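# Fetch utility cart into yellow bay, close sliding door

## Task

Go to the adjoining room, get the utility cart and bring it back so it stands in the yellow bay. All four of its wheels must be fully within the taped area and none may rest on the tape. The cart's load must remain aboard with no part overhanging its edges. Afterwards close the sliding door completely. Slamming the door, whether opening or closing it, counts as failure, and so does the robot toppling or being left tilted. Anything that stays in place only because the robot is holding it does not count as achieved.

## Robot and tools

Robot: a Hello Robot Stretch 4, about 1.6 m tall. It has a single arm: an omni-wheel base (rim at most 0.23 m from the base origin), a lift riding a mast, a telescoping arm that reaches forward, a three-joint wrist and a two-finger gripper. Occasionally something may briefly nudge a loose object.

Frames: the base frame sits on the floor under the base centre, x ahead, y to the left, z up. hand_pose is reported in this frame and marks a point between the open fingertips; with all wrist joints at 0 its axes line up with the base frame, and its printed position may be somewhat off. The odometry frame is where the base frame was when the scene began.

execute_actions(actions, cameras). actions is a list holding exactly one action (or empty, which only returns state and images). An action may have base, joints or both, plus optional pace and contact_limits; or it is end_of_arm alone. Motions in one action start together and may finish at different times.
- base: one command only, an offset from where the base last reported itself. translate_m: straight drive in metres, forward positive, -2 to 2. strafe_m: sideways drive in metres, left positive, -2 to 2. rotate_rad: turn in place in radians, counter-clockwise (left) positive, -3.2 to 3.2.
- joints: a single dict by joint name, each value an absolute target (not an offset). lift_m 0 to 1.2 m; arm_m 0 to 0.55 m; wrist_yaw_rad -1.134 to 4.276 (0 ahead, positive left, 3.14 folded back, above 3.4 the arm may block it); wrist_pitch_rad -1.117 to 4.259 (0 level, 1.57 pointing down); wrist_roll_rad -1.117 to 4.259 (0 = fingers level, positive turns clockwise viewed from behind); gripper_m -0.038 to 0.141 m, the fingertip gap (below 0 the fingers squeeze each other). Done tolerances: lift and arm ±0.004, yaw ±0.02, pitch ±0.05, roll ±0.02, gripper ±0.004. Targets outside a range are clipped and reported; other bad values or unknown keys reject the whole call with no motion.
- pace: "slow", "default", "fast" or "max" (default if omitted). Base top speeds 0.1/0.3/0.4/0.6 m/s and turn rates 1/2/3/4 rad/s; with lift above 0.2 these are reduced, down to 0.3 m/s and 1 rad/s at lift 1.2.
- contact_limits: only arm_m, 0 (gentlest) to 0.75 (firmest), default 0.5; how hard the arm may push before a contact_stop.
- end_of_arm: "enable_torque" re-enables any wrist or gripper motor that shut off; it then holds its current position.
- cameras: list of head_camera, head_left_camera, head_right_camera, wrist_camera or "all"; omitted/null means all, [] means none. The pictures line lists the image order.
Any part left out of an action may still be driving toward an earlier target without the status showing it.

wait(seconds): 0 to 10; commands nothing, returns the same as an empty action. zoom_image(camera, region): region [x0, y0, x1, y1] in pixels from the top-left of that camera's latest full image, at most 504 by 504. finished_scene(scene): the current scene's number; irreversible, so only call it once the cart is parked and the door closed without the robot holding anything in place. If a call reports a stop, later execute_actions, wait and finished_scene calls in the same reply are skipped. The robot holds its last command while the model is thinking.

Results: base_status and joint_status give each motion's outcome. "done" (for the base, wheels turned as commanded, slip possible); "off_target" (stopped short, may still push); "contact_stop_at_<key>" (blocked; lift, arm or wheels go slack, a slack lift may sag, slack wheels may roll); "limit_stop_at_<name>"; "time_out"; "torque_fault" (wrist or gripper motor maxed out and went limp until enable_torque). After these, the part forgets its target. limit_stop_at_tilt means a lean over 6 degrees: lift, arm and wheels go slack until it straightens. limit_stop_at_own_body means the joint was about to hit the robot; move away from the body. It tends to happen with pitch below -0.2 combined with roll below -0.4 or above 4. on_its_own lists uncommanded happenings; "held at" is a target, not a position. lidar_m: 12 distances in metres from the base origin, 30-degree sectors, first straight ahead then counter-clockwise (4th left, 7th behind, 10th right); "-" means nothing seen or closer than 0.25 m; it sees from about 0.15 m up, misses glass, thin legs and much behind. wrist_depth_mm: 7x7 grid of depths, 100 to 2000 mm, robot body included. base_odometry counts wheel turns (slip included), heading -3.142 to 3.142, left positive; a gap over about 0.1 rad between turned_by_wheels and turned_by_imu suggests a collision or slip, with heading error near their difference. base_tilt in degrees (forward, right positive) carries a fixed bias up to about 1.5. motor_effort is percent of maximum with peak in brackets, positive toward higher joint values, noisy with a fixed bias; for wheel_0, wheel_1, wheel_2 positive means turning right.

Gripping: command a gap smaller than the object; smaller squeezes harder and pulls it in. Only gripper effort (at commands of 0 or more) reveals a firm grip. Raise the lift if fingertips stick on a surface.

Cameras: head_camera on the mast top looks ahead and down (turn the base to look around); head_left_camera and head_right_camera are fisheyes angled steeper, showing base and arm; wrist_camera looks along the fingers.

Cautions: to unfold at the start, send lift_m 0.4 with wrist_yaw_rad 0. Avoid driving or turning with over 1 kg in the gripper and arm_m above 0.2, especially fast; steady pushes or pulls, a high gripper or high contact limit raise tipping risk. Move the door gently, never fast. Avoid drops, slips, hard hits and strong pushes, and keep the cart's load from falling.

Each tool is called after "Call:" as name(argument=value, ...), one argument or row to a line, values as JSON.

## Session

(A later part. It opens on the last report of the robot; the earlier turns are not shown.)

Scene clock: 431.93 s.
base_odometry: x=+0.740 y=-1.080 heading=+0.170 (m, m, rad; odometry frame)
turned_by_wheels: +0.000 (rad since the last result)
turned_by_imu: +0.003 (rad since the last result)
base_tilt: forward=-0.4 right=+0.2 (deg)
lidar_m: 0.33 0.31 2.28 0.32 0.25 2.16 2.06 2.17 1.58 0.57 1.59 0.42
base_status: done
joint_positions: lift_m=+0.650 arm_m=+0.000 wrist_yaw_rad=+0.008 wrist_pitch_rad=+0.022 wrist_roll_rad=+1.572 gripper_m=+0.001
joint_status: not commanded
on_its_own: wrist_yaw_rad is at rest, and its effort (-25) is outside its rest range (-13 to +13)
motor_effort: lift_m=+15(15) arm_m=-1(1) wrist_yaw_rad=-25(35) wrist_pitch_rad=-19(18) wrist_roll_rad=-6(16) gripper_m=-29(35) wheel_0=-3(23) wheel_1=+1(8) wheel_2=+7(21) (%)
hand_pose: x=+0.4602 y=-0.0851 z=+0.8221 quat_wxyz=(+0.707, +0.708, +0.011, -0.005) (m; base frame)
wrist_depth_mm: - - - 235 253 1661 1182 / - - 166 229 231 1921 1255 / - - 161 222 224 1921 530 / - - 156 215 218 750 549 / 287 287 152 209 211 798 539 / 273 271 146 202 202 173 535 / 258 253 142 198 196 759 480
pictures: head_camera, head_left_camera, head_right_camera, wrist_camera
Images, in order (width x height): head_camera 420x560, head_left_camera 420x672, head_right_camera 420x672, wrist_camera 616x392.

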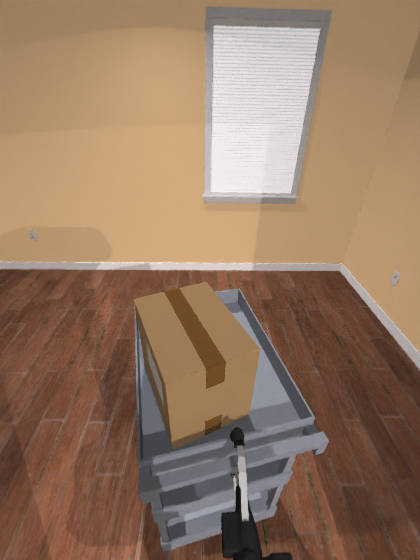

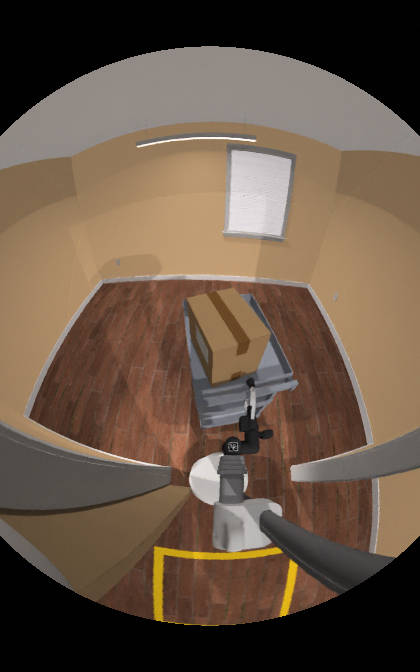

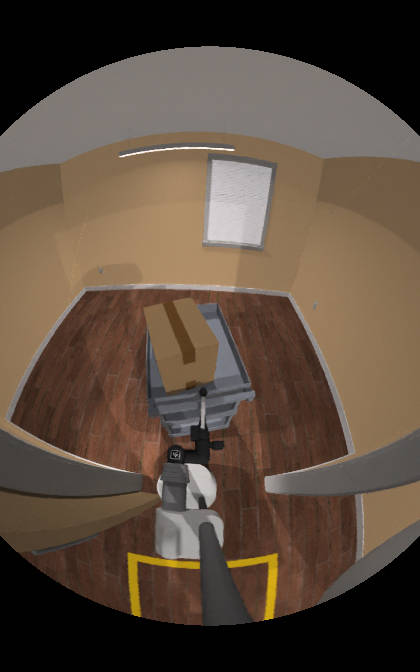

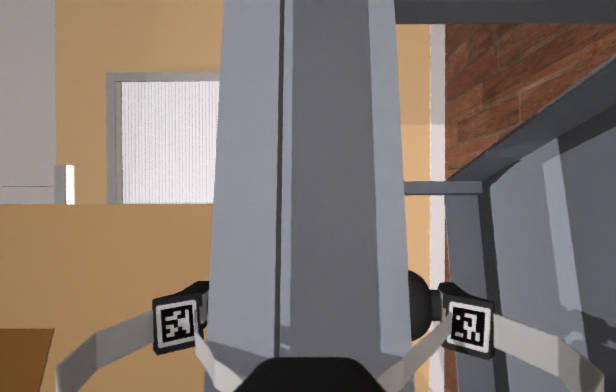

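Call:
execute_actions(
  actions=[
    {"base":{"strafe_m":-0.1},"pace":"slow"},
  ],
  cameras=[],
)

Call:
execute_actions(
  actions=[
    {"base":{"rotate_rad":-0.1},"pace":"slow"},
  ],
  cameras=[],
)

Call:
execute_actions(
  actions=[
    {"base":{"translate_m":-0.25},"pace":"slow"},
  ],
  cameras=["head_camera","head_left_camera","head_right_camera"],
)

Scene clock: 447.23 s.
base_odometry: x=+0.757 y=-1.178 heading=+0.171 (m, m, rad; odometry frame)
turned_by_wheels: +0.001 (rad since the last result)
turned_by_imu: +0.000 (rad since the last result)
base_tilt: forward=-0.4 right=+0.2 (deg)
lidar_m: 0.32 0.31 2.39 0.32 0.28 2.16 2.04 2.07 1.46 0.46 1.49 0.42
base_status: done
joint_positions: lift_m=+0.650 arm_m=+0.000 wrist_yaw_rad=+0.009 wrist_pitch_rad=+0.022 wrist_roll_rad=+1.574 gripper_m=+0.001
joint_status: not commanded
on_its_own: wrist_yaw_rad is at rest, and its effort (-29) is outside its rest range (-13 to +13)
motor_effort: lift_m=+15(15) arm_m=-1(1) wrist_yaw_rad=-29(40) wrist_pitch_rad=-17(21) wrist_roll_rad=-10(10) gripper_m=-27(34) wheel_0=+7(13) wheel_1=+0(4) wheel_2=+1(5) (%)
hand_pose: x=+0.4603 y=-0.0847 z=+0.8221 quat_wxyz=(+0.706, +0.708, +0.011, -0.004) (m; base frame)
wrist_depth_mm: - - - 266 278 283 282 / - - - 253 - 1863 1308 / - - - 238 - 1921 496 / - - 168 226 234 759 549 / 301 301 158 216 221 798 544 / 278 278 151 206 204 177 530 / 258 251 143 198 197 707 484
pictures: none
No camera images: the call's "cameras" was empty. Leave "cameras" out to get every camera's image.

Scene clock: 448.13 s.
base_odometry: x=+0.757 y=-1.178 heading=+0.072 (m, m, rad; odometry frame)
turned_by_wheels: -0.099 (rad since the last result)
turned_by_imu: -0.100 (rad since the last result)
base_tilt: forward=-0.4 right=+0.1 (deg)
lidar_m: 0.27 0.27 2.48 0.42 0.29 2.23 2.06 2.13 1.52 0.47 1.45 0.46
base_status: done
joint_positions: lift_m=+0.650 arm_m=+0.000 wrist_yaw_rad=+0.003 wrist_pitch_rad=+0.021 wrist_roll_rad=+1.573 gripper_m=+0.001
joint_status: not commanded
motor_effort: lift_m=+15(15) arm_m=-1(1) wrist_yaw_rad=-11(43) wrist_pitch_rad=-17(21) wrist_roll_rad=-9(10) gripper_m=-30(31) wheel_0=+3(12) wheel_1=+3(8) wheel_2=+2(9) (%)
hand_pose: x=+0.4598 y=-0.0865 z=+0.8223 quat_wxyz=(+0.706, +0.708, +0.009, -0.006) (m; base frame)
wrist_depth_mm: - - - 268 - 1921 1308 / - - - 298 315 322 320 / - - - 270 - 1921 1281 / - - - 246 - 1921 504 / - - 312 228 238 759 549 / 293 291 159 211 210 177 530 / 265 254 145 202 200 699 484
pictures: none
No camera images: the call's "cameras" was empty. Leave "cameras" out to get every camera's image.

Scene clock: 451.93 s.
base_odometry: x=+0.508 y=-1.196 heading=+0.071 (m, m, rad; odometry frame)
turned_by_wheels: +0.000 (rad since the last result)
turned_by_imu: -0.001 (rad since the last result)
base_tilt: forward=-0.4 right=+0.2 (deg)
lidar_m: 0.31 0.32 0.27 0.31 2.31 1.97 1.81 1.85 1.57 1.12 0.53 0.45
base_status: done
joint_positions: lift_m=+0.650 arm_m=+0.000 wrist_yaw_rad=-0.003 wrist_pitch_rad=+0.023 wrist_roll_rad=+1.570 gripper_m=+0.001
joint_status: not commanded
motor_effort: lift_m=+15(15) arm_m=-1(1) wrist_yaw_rad=+6(21) wrist_pitch_rad=-18(19) wrist_roll_rad=-1(9) gripper_m=-31(34) wheel_0=-5(7) wheel_1=-2(7) wheel_2=+3(12) (%)
hand_pose: x=+0.4593 y=-0.0882 z=+0.8219 quat_wxyz=(+0.707, +0.707, +0.007, -0.009) (m; base frame)
wrist_depth_mm: - - - 265 - 1661 1182 / - - - 274 306 1618 1205 / - - - 255 - 1921 488 / - - - 238 - 1756 525 / 315 315 170 225 234 788 544 / 291 289 160 214 209 176 530 / 266 256 150 206 204 750 480
pictures: head_camera, head_left_camera, head_right_camera
Images, in order (width x height): head_camera 420x560, head_left_camera 420x672, head_right_camera 420x672.

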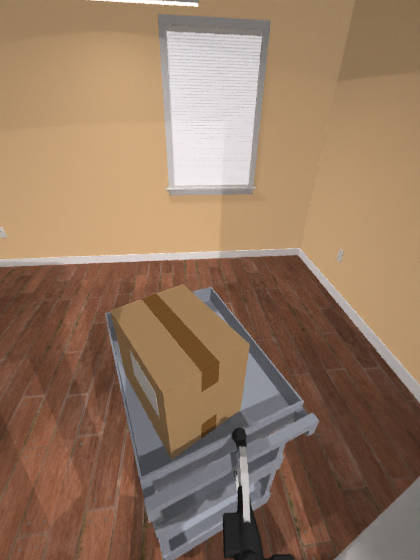

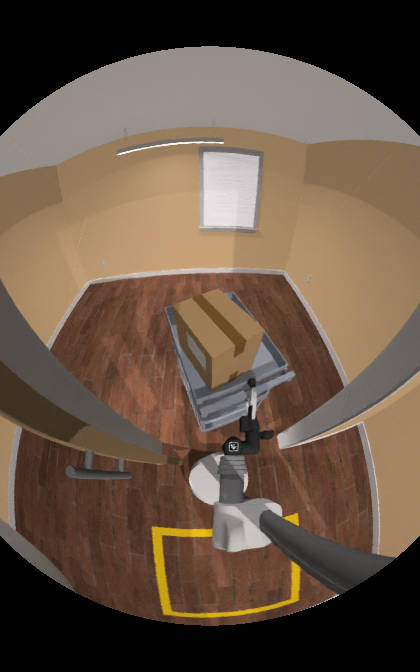

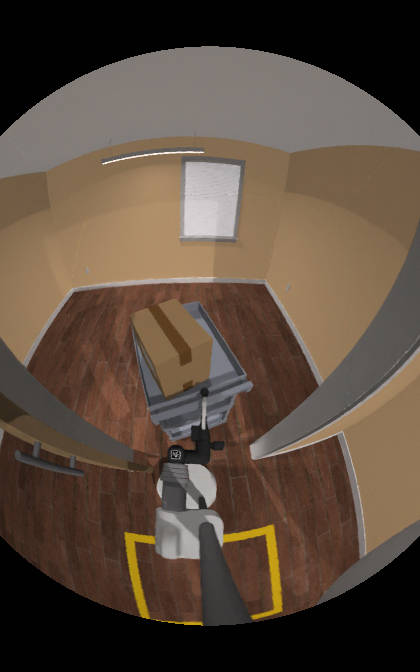

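Call:
execute_actions(
  actions=[
    {"base":{"translate_m":0.4},"pace":"slow"},
  ],
  cameras=[],
)

Call:
execute_actions(
  actions=[
    {"base":{"strafe_m":0.15},"pace":"slow"},
  ],
  cameras=[],
)

Call:
execute_actions(
  actions=[
    {"base":{"rotate_rad":-0.2},"pace":"slow"},
  ],
  cameras=["head_camera","head_left_camera"],
)

Scene clock: 467.93 s.
base_odometry: x=+0.907 y=-1.167 heading=+0.072 (m, m, rad; odometry frame)
turned_by_wheels: +0.000 (rad since the last result)
turned_by_imu: -0.004 (rad since the last result)
base_tilt: forward=-0.4 right=+0.3 (deg)
lidar_m: 0.26 0.26 2.49 0.51 0.35 0.39 2.22 2.25 0.50 0.48 1.43 0.45
base_status: done
joint_positions: lift_m=+0.650 arm_m=+0.000 wrist_yaw_rad=+0.001 wrist_pitch_rad=+0.021 wrist_roll_rad=+1.574 gripper_m=+0.001
joint_status: not commanded
motor_effort: lift_m=+15(15) arm_m=-1(1) wrist_yaw_rad=-5(13) wrist_pitch_rad=-18(20) wrist_roll_rad=-11(12) gripper_m=-31(34) wheel_0=+3(3) wheel_1=+4(4) wheel_2=-4(10) (%)
hand_pose: x=+0.4596 y=-0.0871 z=+0.8223 quat_wxyz=(+0.706, +0.708, +0.008, -0.007) (m; base frame)
wrist_depth_mm: - - - 283 - 1921 1308 / - - - 309 334 332 334 / - - - 285 - 1808 1229 / - - - 256 - 1863 496 / - - 319 231 246 1921 539 / 296 298 161 213 208 176 530 / 267 255 145 202 200 699 484
pictures: none
No camera images: the call's "cameras" was empty. Leave "cameras" out to get every camera's image.

Scene clock: 470.57 s.
base_odometry: x=+0.896 y=-1.018 heading=+0.071 (m, m, rad; odometry frame)
turned_by_wheels: +0.000 (rad since the last result)
turned_by_imu: -0.003 (rad since the last result)
base_tilt: forward=-0.4 right=+0.3 (deg)
lidar_m: 0.29 0.30 2.31 0.68 0.31 0.29 2.22 2.29 0.68 0.62 1.59 0.46
base_status: done
joint_positions: lift_m=+0.650 arm_m=+0.000 wrist_yaw_rad=-0.006 wrist_pitch_rad=+0.022 wrist_roll_rad=+1.570 gripper_m=+0.001
joint_status: not commanded
motor_effort: lift_m=+15(15) arm_m=-1(1) wrist_yaw_rad=+13(30) wrist_pitch_rad=-19(20) wrist_roll_rad=-1(12) gripper_m=-30(31) wheel_0=-3(10) wheel_1=+2(7) wheel_2=-4(5) (%)
hand_pose: x=+0.4591 y=-0.0890 z=+0.8220 quat_wxyz=(+0.707, +0.707, +0.006, -0.010) (m; base frame)
wrist_depth_mm: - - - 267 - 1756 1281 / - - - 283 309 317 315 / - - - 263 - 1808 473 / - - - 244 - 1863 525 / 319 320 172 229 238 750 539 / 291 291 162 216 211 175 521 / 266 257 150 205 204 741 480
pictures: none
No camera images: the call's "cameras" was empty. Leave "cameras" out to get every camera's image.

Scene clock: 471.73 s.
base_odometry: x=+0.896 y=-1.018 heading=-0.128 (m, m, rad; odometry frame)
turned_by_wheels: -0.199 (rad since the last result)
turned_by_imu: -0.200 (rad since the last result)
base_tilt: forward=-0.4 right=+0.3 (deg)
lidar_m: 0.26 0.25 2.59 2.14 0.31 0.26 0.27 2.24 1.90 0.61 1.56 0.51
base_status: done
joint_positions: lift_m=+0.650 arm_m=+0.000 wrist_yaw_rad=+0.008 wrist_pitch_rad=+0.000 wrist_roll_rad=+1.570 gripper_m=+0.000
joint_status: not commanded
on_its_own: wrist_yaw_rad is at rest, and its effort (-24) is outside its rest range (-13 to +13); wrist_pitch_rad is at rest, and its effort (+45) is outside its rest range (-23 to +23)
motor_effort: lift_m=+13(15) arm_m=-1(1) wrist_yaw_rad=-24(44) wrist_pitch_rad=+45(50) wrist_roll_rad=+0(2) gripper_m=-12(33) wheel_0=+4(11) wheel_1=+4(10) wheel_2=+7(12) (%)
hand_pose: x=+0.4602 y=-0.0852 z=+0.8286 quat_wxyz=(+0.707, +0.707, +0.003, +0.003) (m; base frame)
wrist_depth_mm: - - 1983 1983 1983 1863 1366 / - - - 304 - - 1366 / - - - 309 342 351 345 / - - - 220 303 - 1397 / - - - 195 260 - 521 / 1921 325 182 180 225 - 574 / 289 273 274 157 206 750 580
pictures: head_camera, head_left_camera
Images, in order (width x height): head_camera 420x560, head_left_camera 420x672.

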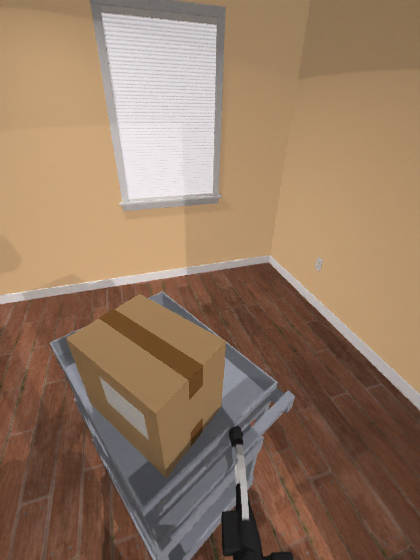

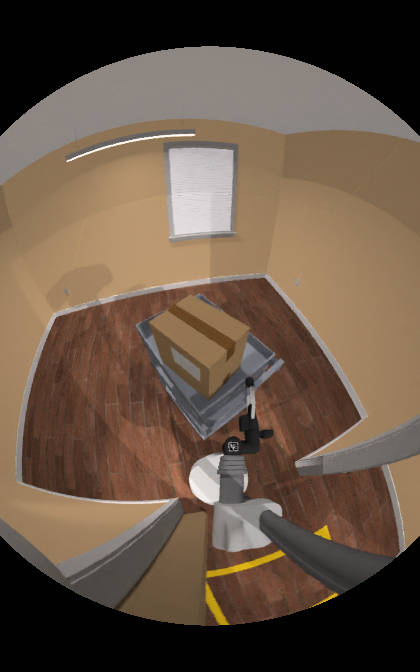

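Call:
execute_actions(
  actions=[
    {"joints":{"gripper_m":0.12}},
  ],
  cameras=[],
)

Call:
execute_actions(
  actions=[
    {"base":{"strafe_m":-0.1},"pace":"slow"},
  ],
  cameras=[],
)

Call:
execute_actions(
  actions=[
    {"base":{"translate_m":-0.25},"pace":"slow"},
  ],
)

Scene clock: 481.60 s.
base_odometry: x=+0.896 y=-1.018 heading=-0.128 (m, m, rad; odometry frame)
turned_by_wheels: -0.001 (rad since the last result)
turned_by_imu: -0.002 (rad since the last result)
base_tilt: forward=-0.4 right=+0.1 (deg)
lidar_m: 0.25 0.25 2.59 2.15 0.31 0.29 0.31 2.22 1.89 0.62 1.55 0.53
base_status: not commanded
joint_positions: lift_m=+0.650 arm_m=+0.000 wrist_yaw_rad=-0.003 wrist_pitch_rad=+0.016 wrist_roll_rad=+1.570 gripper_m=+0.120
joint_status: all done
motor_effort: lift_m=+13(13) arm_m=-1(1) wrist_yaw_rad=+6(24) wrist_pitch_rad=-2(47) wrist_roll_rad=-1(0) gripper_m=+1(10) wheel_0=+1(3) wheel_1=+4(5) wheel_2=+2(7) (%)
hand_pose: x=+0.4593 y=-0.0883 z=+0.8239 quat_wxyz=(+0.707, +0.707, +0.005, -0.007) (m; base frame)
wrist_depth_mm: - - - 1983 1983 1756 1308 / - - - 322 - - 1336 / - - - 332 368 368 370 / - - - 290 - 1921 477 / - - - 264 - 1863 517 / - 315 186 236 240 212 549 / 291 286 282 140 223 759 544
pictures: none
No camera images: the call's "cameras" was empty. Leave "cameras" out to get every camera's image.

Scene clock: 483.77 s.
base_odometry: x=+0.883 y=-1.117 heading=-0.128 (m, m, rad; odometry frame)
turned_by_wheels: +0.000 (rad since the last result)
turned_by_imu: +0.000 (rad since the last result)
base_tilt: forward=-0.3 right=+0.1 (deg)
lidar_m: 0.35 0.29 2.69 2.25 0.38 0.31 2.23 2.20 1.77 0.49 1.47 0.61
base_status: done
joint_positions: lift_m=+0.650 arm_m=+0.000 wrist_yaw_rad=+0.000 wrist_pitch_rad=+0.018 wrist_roll_rad=+1.570 gripper_m=+0.120
joint_status: not commanded
motor_effort: lift_m=+13(13) arm_m=-1(1) wrist_yaw_rad=-2(6) wrist_pitch_rad=-5(4) wrist_roll_rad=+0(0) gripper_m=+0(1) wheel_0=+2(7) wheel_1=-3(5) wheel_2=+0(2) (%)
hand_pose: x=+0.4595 y=-0.0875 z=+0.8235 quat_wxyz=(+0.707, +0.707, +0.006, -0.006) (m; base frame)
wrist_depth_mm: 1863 1808 1863 1863 1921 1756 1308 / - - - - - 1921 1308 / - - - - - 1921 1255 / - - - 319 - - 1308 / - - - 332 364 368 368 / - - 218 306 312 211 492 / - - - 141 - 683 549
pictures: none
No camera images: the call's "cameras" was empty. Leave "cameras" out to get every camera's image.

Scene clock: 487.53 s.
base_odometry: x=+0.636 y=-1.085 heading=-0.129 (m, m, rad; odometry frame)
turned_by_wheels: +0.000 (rad since the last result)
turned_by_imu: -0.001 (rad since the last result)
base_tilt: forward=-0.3 right=+0.3 (deg)
lidar_m: 0.55 0.53 2.59 0.26 0.25 2.33 1.98 1.97 1.86 1.54 0.59 1.77
base_status: done
joint_positions: lift_m=+0.650 arm_m=+0.000 wrist_yaw_rad=+0.000 wrist_pitch_rad=+0.018 wrist_roll_rad=+1.570 gripper_m=+0.120
joint_status: not commanded
motor_effort: lift_m=+14(14) arm_m=-1(1) wrist_yaw_rad=-2(2) wrist_pitch_rad=-6(6) wrist_roll_rad=+0(0) gripper_m=+1(0) wheel_0=-7(16) wheel_1=-2(8) wheel_2=+6(12) (%)
hand_pose: x=+0.4595 y=-0.0874 z=+0.8234 quat_wxyz=(+0.707, +0.707, +0.006, -0.006) (m; base frame)
wrist_depth_mm: 1983 - 1983 1921 1983 1863 1281 / - - - - - 1921 1281 / - - - - - 1983 1308 / - - - - - 1808 1281 / - - - 569 - 699 591 / - - 218 504 - 211 504 / - 535 535 140 1060 759 477
pictures: head_camera, head_left_camera, head_right_camera, wrist_camera
Images, in order (width x height): head_camera 420x560, head_left_camera 420x672, head_right_camera 420x672, wrist_camera 616x392.

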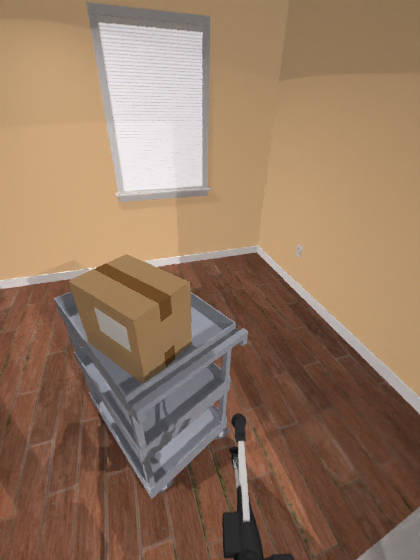

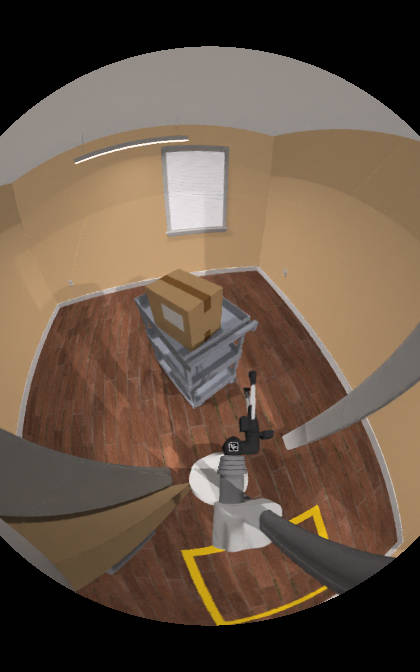

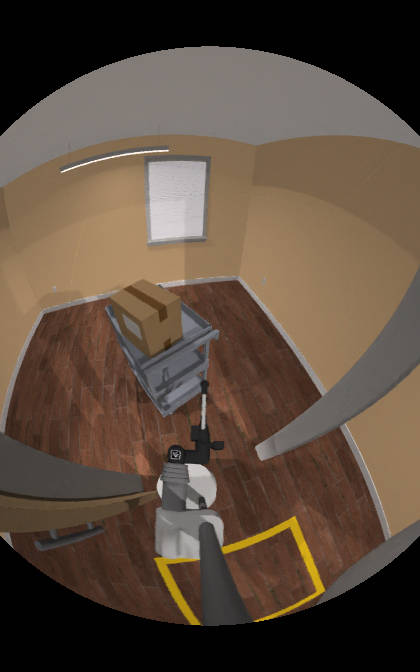

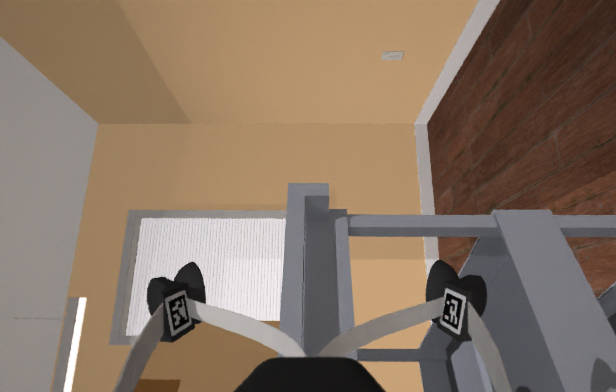

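Call:
execute_actions(
  actions=[
    {"base":{"strafe_m":-0.18}},
  ],
  cameras=[],
)

Call:
execute_actions(
  actions=[
    {"base":{"rotate_rad":0.29}},
  ],
)

Scene clock: 498.93 s.
base_odometry: x=+0.613 y=-1.264 heading=-0.129 (m, m, rad; odometry frame)
turned_by_wheels: +0.000 (rad since the last result)
turned_by_imu: +0.000 (rad since the last result)
base_tilt: forward=-0.4 right=+0.2 (deg)
lidar_m: 0.67 0.59 2.81 0.33 0.41 2.30 1.89 1.92 1.63 1.36 0.41 1.55
base_status: done
joint_positions: lift_m=+0.650 arm_m=+0.000 wrist_yaw_rad=+0.000 wrist_pitch_rad=+0.018 wrist_roll_rad=+1.570 gripper_m=+0.120
joint_status: not commanded
motor_effort: lift_m=+14(14) arm_m=-1(1) wrist_yaw_rad=-2(2) wrist_pitch_rad=-6(6) wrist_roll_rad=+0(0) gripper_m=+1(2) wheel_0=+0(10) wheel_1=+0(7) wheel_2=+0(5) (%)
hand_pose: x=+0.4595 y=-0.0874 z=+0.8234 quat_wxyz=(+0.707, +0.707, +0.006, -0.006) (m; base frame)
wrist_depth_mm: 1756 1661 1808 1708 1708 1708 1281 / - - - - - 1983 1308 / - - - - - 1921 1308 / - - - - - 1983 1281 / - - - - - 1921 1308 / - - 218 - - 211 1281 / - - - 140 - 609 603
pictures: none
No camera images: the call's "cameras" was empty. Leave "cameras" out to get every camera's image.

Scene clock: 499.97 s.
base_odometry: x=+0.613 y=-1.264 heading=+0.161 (m, m, rad; odometry frame)
turned_by_wheels: +0.290 (rad since the last result)
turned_by_imu: +0.291 (rad since the last result)
base_tilt: forward=-0.4 right=+0.3 (deg)
lidar_m: 0.58 0.61 0.51 0.36 2.42 1.99 1.90 1.98 1.43 0.43 0.43 0.79
base_status: done
joint_positions: lift_m=+0.650 arm_m=+0.000 wrist_yaw_rad=+0.000 wrist_pitch_rad=+0.018 wrist_roll_rad=+1.570 gripper_m=+0.120
joint_status: not commanded
motor_effort: lift_m=+14(13) arm_m=-1(1) wrist_yaw_rad=-2(2) wrist_pitch_rad=-7(7) wrist_roll_rad=+0(1) gripper_m=+0(1) wheel_0=+0(6) wheel_1=+0(7) wheel_2=-1(7) (%)
hand_pose: x=+0.4595 y=-0.0874 z=+0.8234 quat_wxyz=(+0.707, +0.707, +0.006, -0.006) (m; base frame)
wrist_depth_mm: - - - - - 1983 1308 / - - - - - 1983 1336 / - - - - - 1921 1281 / - - - 585 - 603 591 / - - - 535 - 820 549 / - - 218 504 1078 211 508 / - 544 535 140 - 759 488
pictures: head_camera, head_left_camera, head_right_camera, wrist_camera
Images, in order (width x height): head_camera 420x560, head_left_camera 420x672, head_right_camera 420x672, wrist_camera 616x392.

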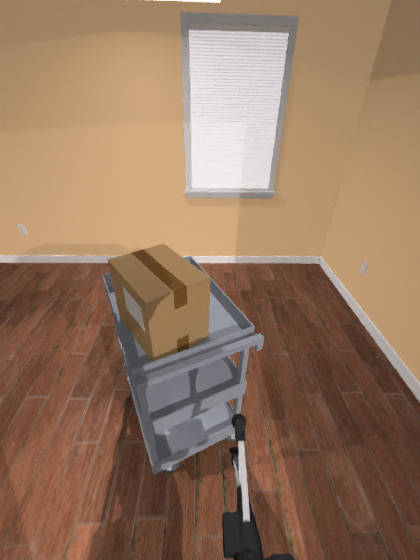

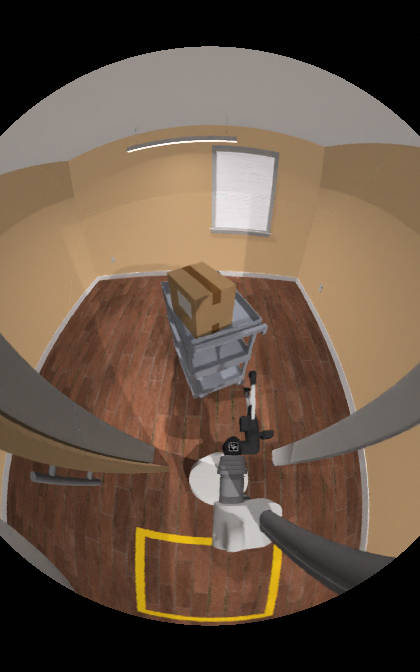

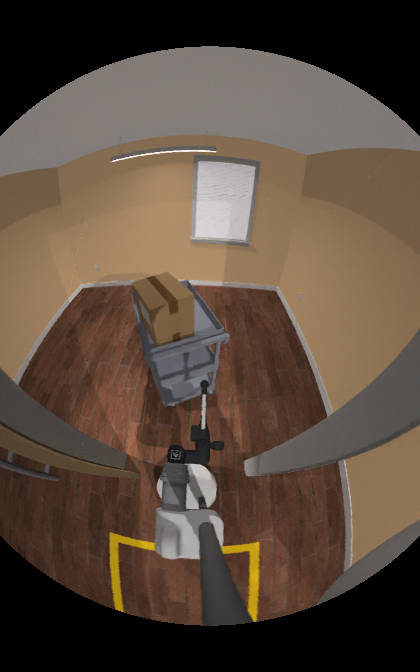

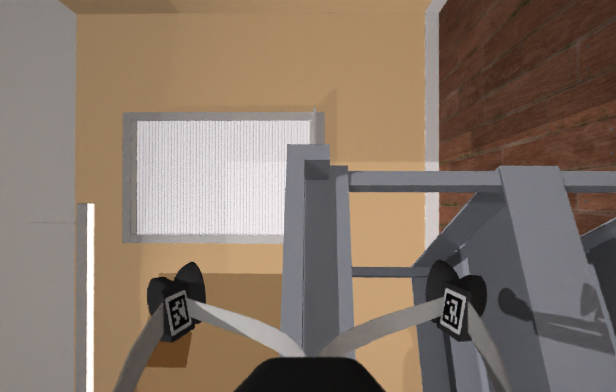

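Call:
execute_actions(
  actions=[
    {"base":{"translate_m":0.35},"pace":"slow"},
  ],
  cameras=["wrist_camera"],
)

Call:
execute_actions(
  actions=[
    {"joints":{"gripper_m":0.02}},
  ],
  cameras=[],
)

Call:
execute_actions(
  actions=[
    {"base":{"translate_m":-0.2},"pace":"slow"},
  ],
  cameras=["head_camera","wrist_camera"],
)

Scene clock: 511.50 s.
base_odometry: x=+0.958 y=-1.207 heading=+0.161 (m, m, rad; odometry frame)
turned_by_wheels: +0.000 (rad since the last result)
turned_by_imu: -0.004 (rad since the last result)
base_tilt: forward=-0.4 right=+0.2 (deg)
lidar_m: 0.28 0.27 2.45 0.56 0.44 2.37 2.24 2.03 0.45 0.47 1.41 0.44
base_status: done
joint_positions: lift_m=+0.650 arm_m=+0.000 wrist_yaw_rad=-0.004 wrist_pitch_rad=+0.014 wrist_roll_rad=+1.570 gripper_m=+0.120
joint_status: not commanded
motor_effort: lift_m=+14(14) arm_m=-1(1) wrist_yaw_rad=+9(15) wrist_pitch_rad=+3(6) wrist_roll_rad=-1(1) gripper_m=-1(1) wheel_0=+2(4) wheel_1=+3(4) wheel_2=-6(7) (%)
hand_pose: x=+0.4592 y=-0.0885 z=+0.8245 quat_wxyz=(+0.707, +0.707, +0.004, -0.006) (m; base frame)
wrist_depth_mm: - - - - - 1983 1308 / - - - 211 - 1921 1308 / - - - 221 268 1661 1205 / - - - 243 255 1708 1205 / - - - 228 237 1983 512 / - 209 169 214 215 212 564 / - 281 152 140 206 732 554
pictures: wrist_camera
Images, in order (width x height): wrist_camera 616x392.

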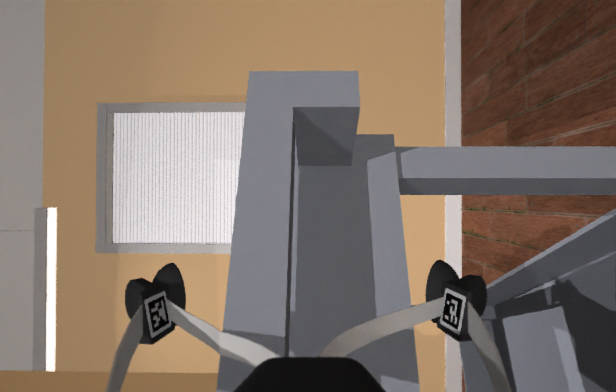

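Scene clock: 513.37 s.
base_odometry: x=+0.958 y=-1.207 heading=+0.161 (m, m, rad; odometry frame)
turned_by_wheels: +0.000 (rad since the last result)
turned_by_imu: +0.000 (rad since the last result)
base_tilt: forward=-0.3 right=+0.3 (deg)
lidar_m: 0.29 0.27 2.46 0.53 0.47 2.38 2.26 1.98 0.44 0.49 1.42 0.41
base_status: not commanded
joint_positions: lift_m=+0.650 arm_m=+0.000 wrist_yaw_rad=+0.002 wrist_pitch_rad=+0.022 wrist_roll_rad=+1.567 gripper_m=+0.021
joint_status: all done
motor_effort: lift_m=+14(14) arm_m=-1(1) wrist_yaw_rad=-10(9) wrist_pitch_rad=-18(20) wrist_roll_rad=+10(9) gripper_m=-29(32) wheel_0=+0(2) wheel_1=+2(3) wheel_2=+0(6) (%)
hand_pose: x=+0.4597 y=-0.0867 z=+0.8222 quat_wxyz=(+0.709, +0.706, +0.009, -0.007) (m; base frame)
wrist_depth_mm: - - - - - 1983 1281 / - - - 191 - 1921 1255 / - - - 208 249 1708 1160 / - - - 228 237 1661 1205 / - - 158 214 220 1921 525 / - - 149 203 202 177 530 / - 264 139 195 193 732 484
pictures: none
No camera images: the call's "cameras" was empty. Leave "cameras" out to get every camera's image.

Scene clock: 516.67 s.
base_odometry: x=+0.761 y=-1.240 heading=+0.162 (m, m, rad; odometry frame)
turned_by_wheels: +0.001 (rad since the last result)
turned_by_imu: +0.001 (rad since the last result)
base_tilt: forward=-0.4 right=+0.2 (deg)
lidar_m: 0.37 0.37 2.45 0.38 0.33 2.16 2.03 1.99 1.43 0.41 1.41 0.46
base_status: done
joint_positions: lift_m=+0.650 arm_m=+0.000 wrist_yaw_rad=+0.010 wrist_pitch_rad=+0.004 wrist_roll_rad=+1.569 gripper_m=+0.020
joint_status: not commanded
on_its_own: wrist_yaw_rad is at rest, and its effort (-32) is outside its rest range (-13 to +13); wrist_pitch_rad is at rest, and its effort (+33) is outside its rest range (-23 to +23)
motor_effort: lift_m=+14(14) arm_m=-1(1) wrist_yaw_rad=-32(44) wrist_pitch_rad=+33(38) wrist_roll_rad=+1(9) gripper_m=-9(28) wheel_0=+3(5) wheel_1=-3(9) wheel_2=+7(13) (%)
hand_pose: x=+0.4605 y=-0.0844 z=+0.8273 quat_wxyz=(+0.708, +0.707, +0.005, +0.002) (m; base frame)
wrist_depth_mm: - - - - - - 1308 / - - - - - - 1366 / - - - 201 263 1808 1229 / - - - 251 253 1756 462 / - - - 243 246 831 574 / - - 186 207 191 809 574 / 315 306 306 146 229 759 574
pictures: head_camera, wrist_camera
Images, in order (width x height): head_camera 420x560, wrist_camera 616x392.

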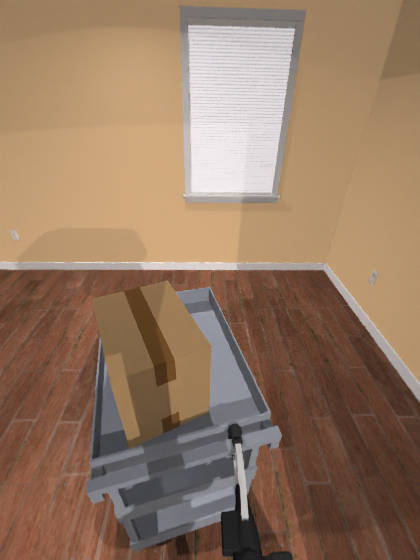

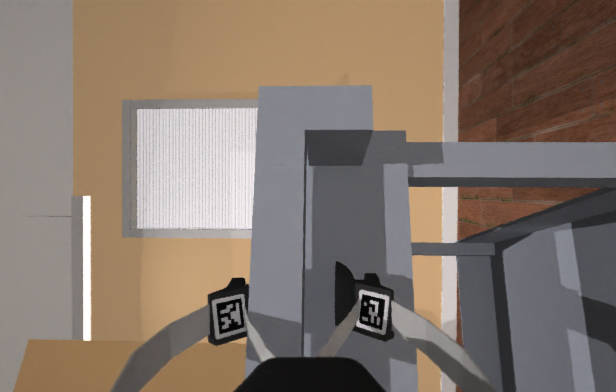

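Call:
execute_actions(
  actions=[
    {"joints":{"gripper_m":0.12}},
  ],
  cameras=[],
)

Call:
execute_actions(
  actions=[
    {"base":{"translate_m":0.05},"joints":{"lift_m":0.64},"pace":"slow"},
  ],
  cameras=[],
)

Call:
execute_actions(
  actions=[
    {"joints":{"gripper_m":0.0}},
  ],
  cameras=["wrist_camera"],
)

Call:
execute_actions(
  actions=[
    {"base":{"translate_m":-0.2},"pace":"slow"},
  ],
  cameras=["head_camera","wrist_camera","head_left_camera"],
)

Scene clock: 530.87 s.
base_odometry: x=+0.761 y=-1.240 heading=+0.161 (m, m, rad; odometry frame)
turned_by_wheels: +0.000 (rad since the last result)
turned_by_imu: -0.002 (rad since the last result)
base_tilt: forward=-0.4 right=+0.2 (deg)
lidar_m: 0.37 0.36 2.45 0.36 0.38 2.14 2.03 2.00 1.43 0.40 1.45 0.47
base_status: not commanded
joint_positions: lift_m=+0.650 arm_m=+0.000 wrist_yaw_rad=+0.000 wrist_pitch_rad=+0.018 wrist_roll_rad=+1.570 gripper_m=+0.120
joint_status: all done
motor_effort: lift_m=+14(15) arm_m=-1(1) wrist_yaw_rad=-1(32) wrist_pitch_rad=-4(34) wrist_roll_rad=+0(1) gripper_m=-1(11) wheel_0=+1(3) wheel_1=-3(3) wheel_2=+3(7) (%)
hand_pose: x=+0.4595 y=-0.0875 z=+0.8234 quat_wxyz=(+0.707, +0.707, +0.006, -0.006) (m; base frame)
wrist_depth_mm: - - - - - 1983 1281 / - - - - - 1863 1281 / - - - 206 - 1756 1229 / - - - 257 267 290 287 / - - - 247 831 759 559 / - - 193 240 241 212 544 / 314 312 306 140 236 768 554
pictures: none
No camera images: the call's "cameras" was empty. Leave "cameras" out to get every camera's image.

Scene clock: 532.57 s.
base_odometry: x=+0.810 y=-1.232 heading=+0.161 (m, m, rad; odometry frame)
turned_by_wheels: +0.000 (rad since the last result)
turned_by_imu: -0.001 (rad since the last result)
base_tilt: forward=-0.4 right=+0.2 (deg)
lidar_m: 0.34 0.33 2.46 0.50 0.39 2.20 2.10 2.00 0.44 0.40 1.42 0.46
base_status: done
joint_positions: lift_m=+0.640 arm_m=+0.000 wrist_yaw_rad=-0.003 wrist_pitch_rad=+0.013 wrist_roll_rad=+1.570 gripper_m=+0.120
joint_status: all done
motor_effort: lift_m=+13(11) arm_m=-1(1) wrist_yaw_rad=+7(12) wrist_pitch_rad=+7(9) wrist_roll_rad=+0(0) gripper_m=-2(0) wheel_0=+1(5) wheel_1=+2(8) wheel_2=-4(11) (%)
hand_pose: x=+0.4593 y=-0.0884 z=+0.8147 quat_wxyz=(+0.707, +0.707, +0.004, -0.006) (m; base frame)
wrist_depth_mm: - - - - - 1863 1308 / - - - - - - 1308 / - - - 195 - 1756 1281 / - - 187 245 252 257 258 / - - 180 236 809 798 525 / - 210 171 226 225 211 535 / - 296 163 140 - 759 549
pictures: none
No camera images: the call's "cameras" was empty. Leave "cameras" out to get every camera's image.

Scene clock: 534.63 s.
base_odometry: x=+0.810 y=-1.232 heading=+0.161 (m, m, rad; odometry frame)
turned_by_wheels: +0.000 (rad since the last result)
turned_by_imu: -0.001 (rad since the last result)
base_tilt: forward=-0.4 right=+0.2 (deg)
lidar_m: 0.33 0.34 2.44 0.46 0.39 2.22 2.10 2.00 0.46 0.40 1.42 0.43
base_status: not commanded
joint_positions: lift_m=+0.640 arm_m=+0.000 wrist_yaw_rad=-0.002 wrist_pitch_rad=+0.017 wrist_roll_rad=+1.570 gripper_m=+0.001
joint_status: all done
motor_effort: lift_m=+13(13) arm_m=-1(1) wrist_yaw_rad=+2(7) wrist_pitch_rad=-3(18) wrist_roll_rad=-1(2) gripper_m=-30(37) wheel_0=-1(1) wheel_1=+1(2) wheel_2=-1(4) (%)
hand_pose: x=+0.4594 y=-0.0879 z=+0.8138 quat_wxyz=(+0.707, +0.707, +0.005, -0.007) (m; base frame)
wrist_depth_mm: - - - - - 1921 1281 / - - - - - 1863 1281 / - - 184 185 - 1756 1255 / - - 175 233 243 246 245 / - - 168 226 798 798 521 / - - 162 219 202 654 539 / 290 286 155 211 213 741 492
pictures: wrist_camera
Images, in order (width x height): wrist_camera 616x392.

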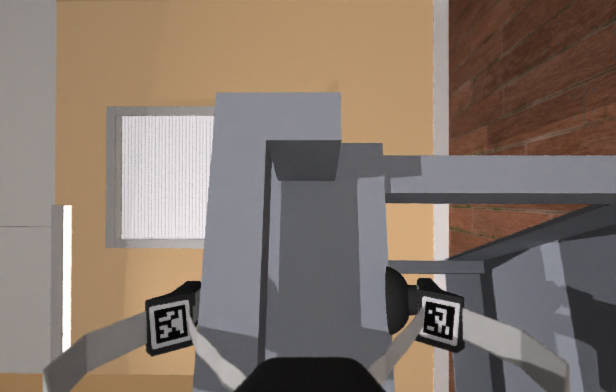

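Scene clock: 537.93 s.
base_odometry: x=+0.613 y=-1.264 heading=+0.162 (m, m, rad; odometry frame)
turned_by_wheels: +0.000 (rad since the last result)
turned_by_imu: +0.000 (rad since the last result)
base_tilt: forward=-0.3 right=+0.3 (deg)
lidar_m: 0.36 0.37 0.51 0.34 2.44 2.00 1.88 1.99 1.40 0.42 0.43 0.41
base_status: done
joint_positions: lift_m=+0.640 arm_m=+0.000 wrist_yaw_rad=+0.003 wrist_pitch_rad=+0.016 wrist_roll_rad=+1.570 gripper_m=+0.001
joint_status: not commanded
motor_effort: lift_m=+13(13) arm_m=-1(1) wrist_yaw_rad=-10(11) wrist_pitch_rad=-1(3) wrist_roll_rad=-1(1) gripper_m=-35(34) wheel_0=-1(6) wheel_1=-3(7) wheel_2=+6(8) (%)
hand_pose: x=+0.4598 y=-0.0866 z=+0.8139 quat_wxyz=(+0.707, +0.707, +0.007, -0.005) (m; base frame)
wrist_depth_mm: - - - - - 1983 1308 / - - - - - 1921 1255 / - - 168 169 - 1661 1160 / - - 166 225 232 640 500 / - - 165 224 - 820 535 / - - 163 220 202 661 535 / 300 297 161 219 219 750 496
pictures: head_camera, head_left_camera, wrist_camera
Images, in order (width x height): head_camera 420x560, head_left_camera 420x672, wrist_camera 616x392.

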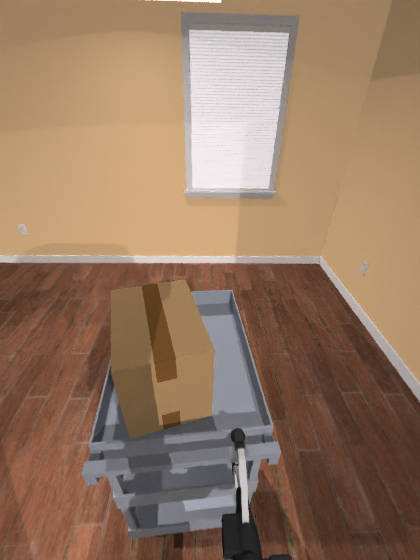

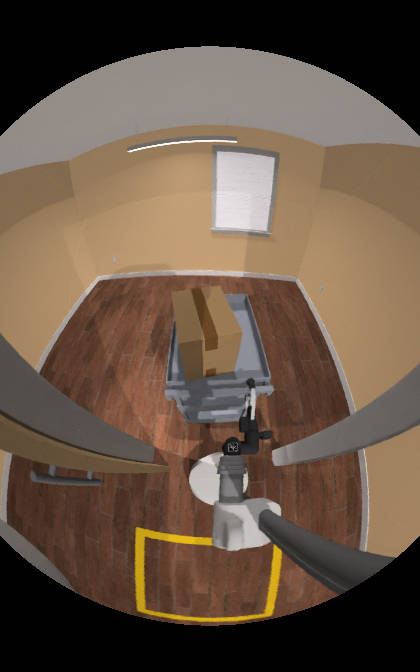

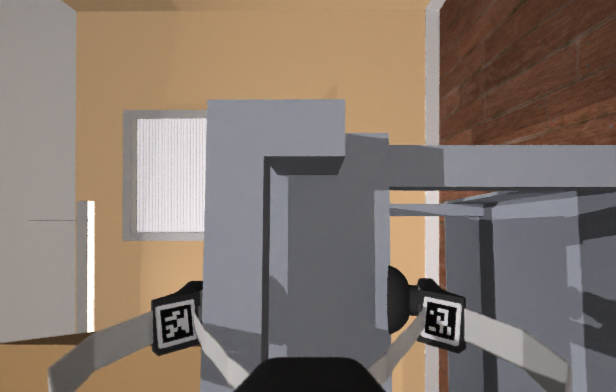

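Call:
execute_actions(
  actions=[
    {"base":{"strafe_m":-0.07},"pace":"slow"},
  ],
  cameras=[],
)

Call:
execute_actions(
  actions=[
    {"base":{"translate_m":-0.3},"pace":"slow"},
  ],
  cameras=["head_camera","head_right_camera","head_left_camera"],
)

Scene clock: 547.27 s.
base_odometry: x=+0.624 y=-1.333 heading=+0.162 (m, m, rad; odometry frame)
turned_by_wheels: +0.001 (rad since the last result)
turned_by_imu: +0.000 (rad since the last result)
base_tilt: forward=-0.4 right=+0.2 (deg)
lidar_m: 0.35 0.34 0.59 0.44 2.53 2.00 1.91 1.91 1.36 0.34 0.36 0.43
base_status: done
joint_positions: lift_m=+0.640 arm_m=+0.000 wrist_yaw_rad=+0.006 wrist_pitch_rad=+0.016 wrist_roll_rad=+1.571 gripper_m=+0.001
joint_status: not commanded
on_its_own: wrist_yaw_rad is at rest, and its effort (-21) is outside its rest range (-13 to +13)
motor_effort: lift_m=+13(13) arm_m=-1(1) wrist_yaw_rad=-21(39) wrist_pitch_rad=-2(3) wrist_roll_rad=-2(2) gripper_m=-32(30) wheel_0=+6(12) wheel_1=-1(3) wheel_2=+3(4) (%)
hand_pose: x=+0.4601 y=-0.0856 z=+0.8139 quat_wxyz=(+0.707, +0.707, +0.008, -0.003) (m; base frame)
wrist_depth_mm: - - - - - 1983 1308 / - - - - - 1863 1281 / - - 177 176 - 1808 1229 / - - 173 230 238 245 244 / - - 169 227 809 741 539 / - - 163 221 202 661 535 / 297 291 160 216 216 741 496
pictures: none
No camera images: the call's "cameras" was empty. Leave "cameras" out to get every camera's image.

Scene clock: 551.53 s.
base_odometry: x=+0.328 y=-1.381 heading=+0.162 (m, m, rad; odometry frame)
turned_by_wheels: -0.001 (rad since the last result)
turned_by_imu: -0.002 (rad since the last result)
base_tilt: forward=-0.5 right=+0.2 (deg)
lidar_m: 0.38 0.41 0.53 1.21 2.32 1.67 1.60 1.72 1.35 1.28 0.51 0.43
base_status: done
joint_positions: lift_m=+0.640 arm_m=+0.000 wrist_yaw_rad=-0.006 wrist_pitch_rad=+0.016 wrist_roll_rad=+1.570 gripper_m=+0.001
joint_status: not commanded
on_its_own: wrist_yaw_rad is at rest, and its effort (+15) is outside its rest range (-13 to +13)
motor_effort: lift_m=+13(13) arm_m=-1(1) wrist_yaw_rad=+15(25) wrist_pitch_rad=+0(1) wrist_roll_rad=-2(3) gripper_m=-31(37) wheel_0=-5(8) wheel_1=-4(6) wheel_2=+2(12) (%)
hand_pose: x=+0.4590 y=-0.0891 z=+0.8139 quat_wxyz=(+0.707, +0.707, +0.004, -0.008) (m; base frame)
wrist_depth_mm: - - - - - 1921 1281 / - - - - - 1921 1281 / - - 162 162 227 225 691 / - - 163 223 228 750 521 / - - 164 223 - 788 539 / - 462 164 224 206 654 535 / 310 303 164 224 224 732 504
pictures: head_camera, head_left_camera, head_right_camera
Images, in order (width x height): head_camera 420x560, head_left_camera 420x672, head_right_camera 420x672.

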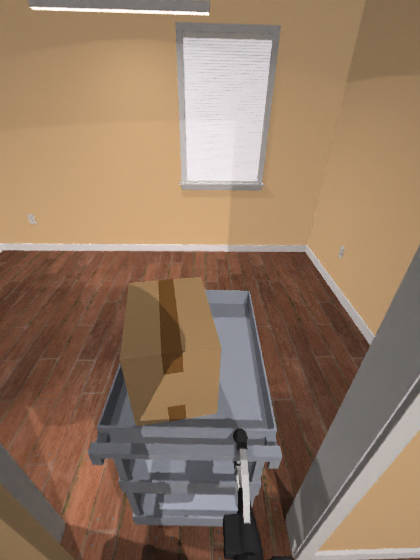

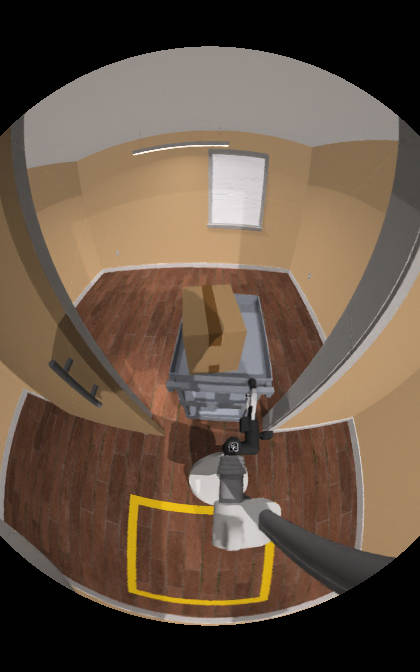

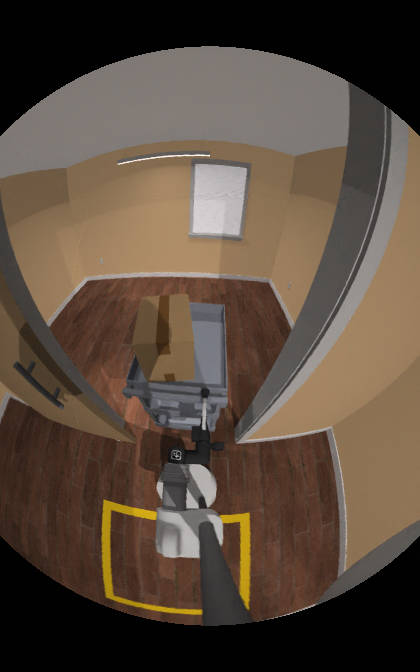

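Call:
execute_actions(
  actions=[
    {"base":{"translate_m":-0.4},"pace":"slow"},
  ],
  cameras=["head_camera","head_right_camera","head_left_camera"],
)

Scene clock: 561.40 s.
base_odometry: x=-0.066 y=-1.445 heading=+0.161 (m, m, rad; odometry frame)
turned_by_wheels: +0.000 (rad since the last result)
turned_by_imu: -0.002 (rad since the last result)
base_tilt: forward=-0.4 right=+0.2 (deg)
lidar_m: 0.42 0.49 1.00 2.39 1.74 1.29 1.20 1.26 1.36 1.30 1.12 0.43
base_status: done
joint_positions: lift_m=+0.640 arm_m=+0.000 wrist_yaw_rad=-0.002 wrist_pitch_rad=+0.017 wrist_roll_rad=+1.569 gripper_m=+0.001
joint_status: not commanded
motor_effort: lift_m=+13(13) arm_m=-1(1) wrist_yaw_rad=+4(15) wrist_pitch_rad=-3(6) wrist_roll_rad=+5(4) gripper_m=-27(38) wheel_0=-3(7) wheel_1=-5(4) wheel_2=+4(8) (%)
hand_pose: x=+0.4594 y=-0.0880 z=+0.8136 quat_wxyz=(+0.708, +0.706, +0.005, -0.007) (m; base frame)
wrist_depth_mm: 549 549 549 544 535 539 535 / - - - 621 759 759 640 / - - 197 157 204 207 206 / - - 146 145 210 750 521 / - 433 155 220 917 788 530 / 332 330 163 230 205 661 544 / 340 336 170 238 - 634 492
pictures: head_camera, head_left_camera, head_right_camera
Images, in order (width x height): head_camera 420x560, head_left_camera 420x672, head_right_camera 420x672.

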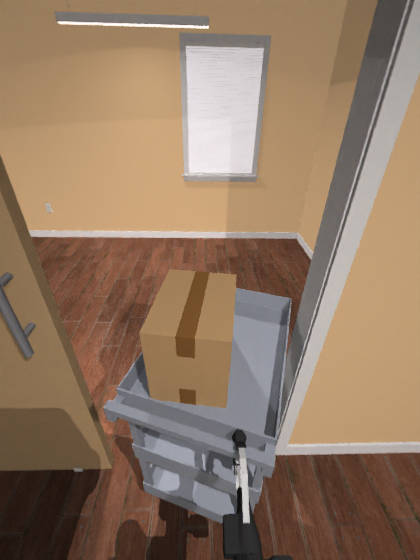

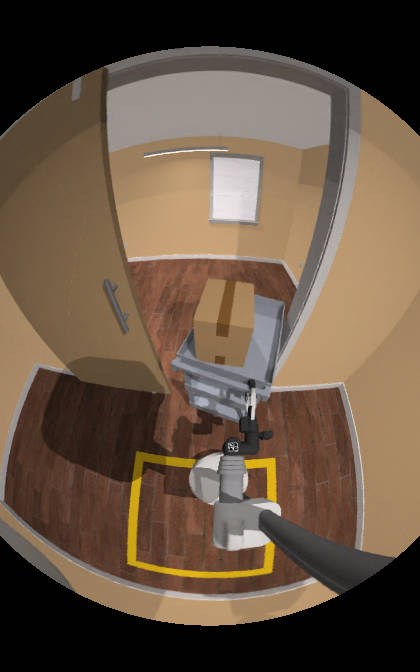

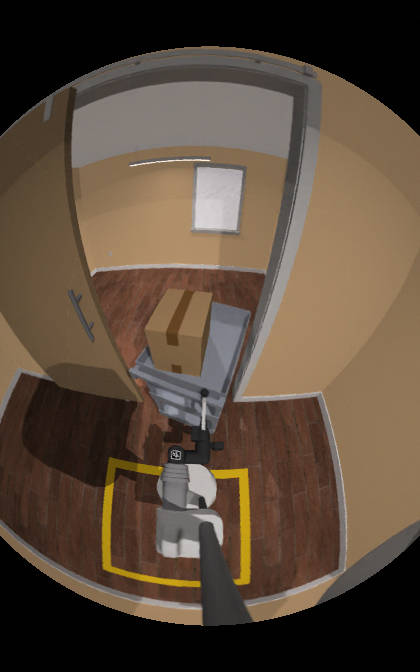

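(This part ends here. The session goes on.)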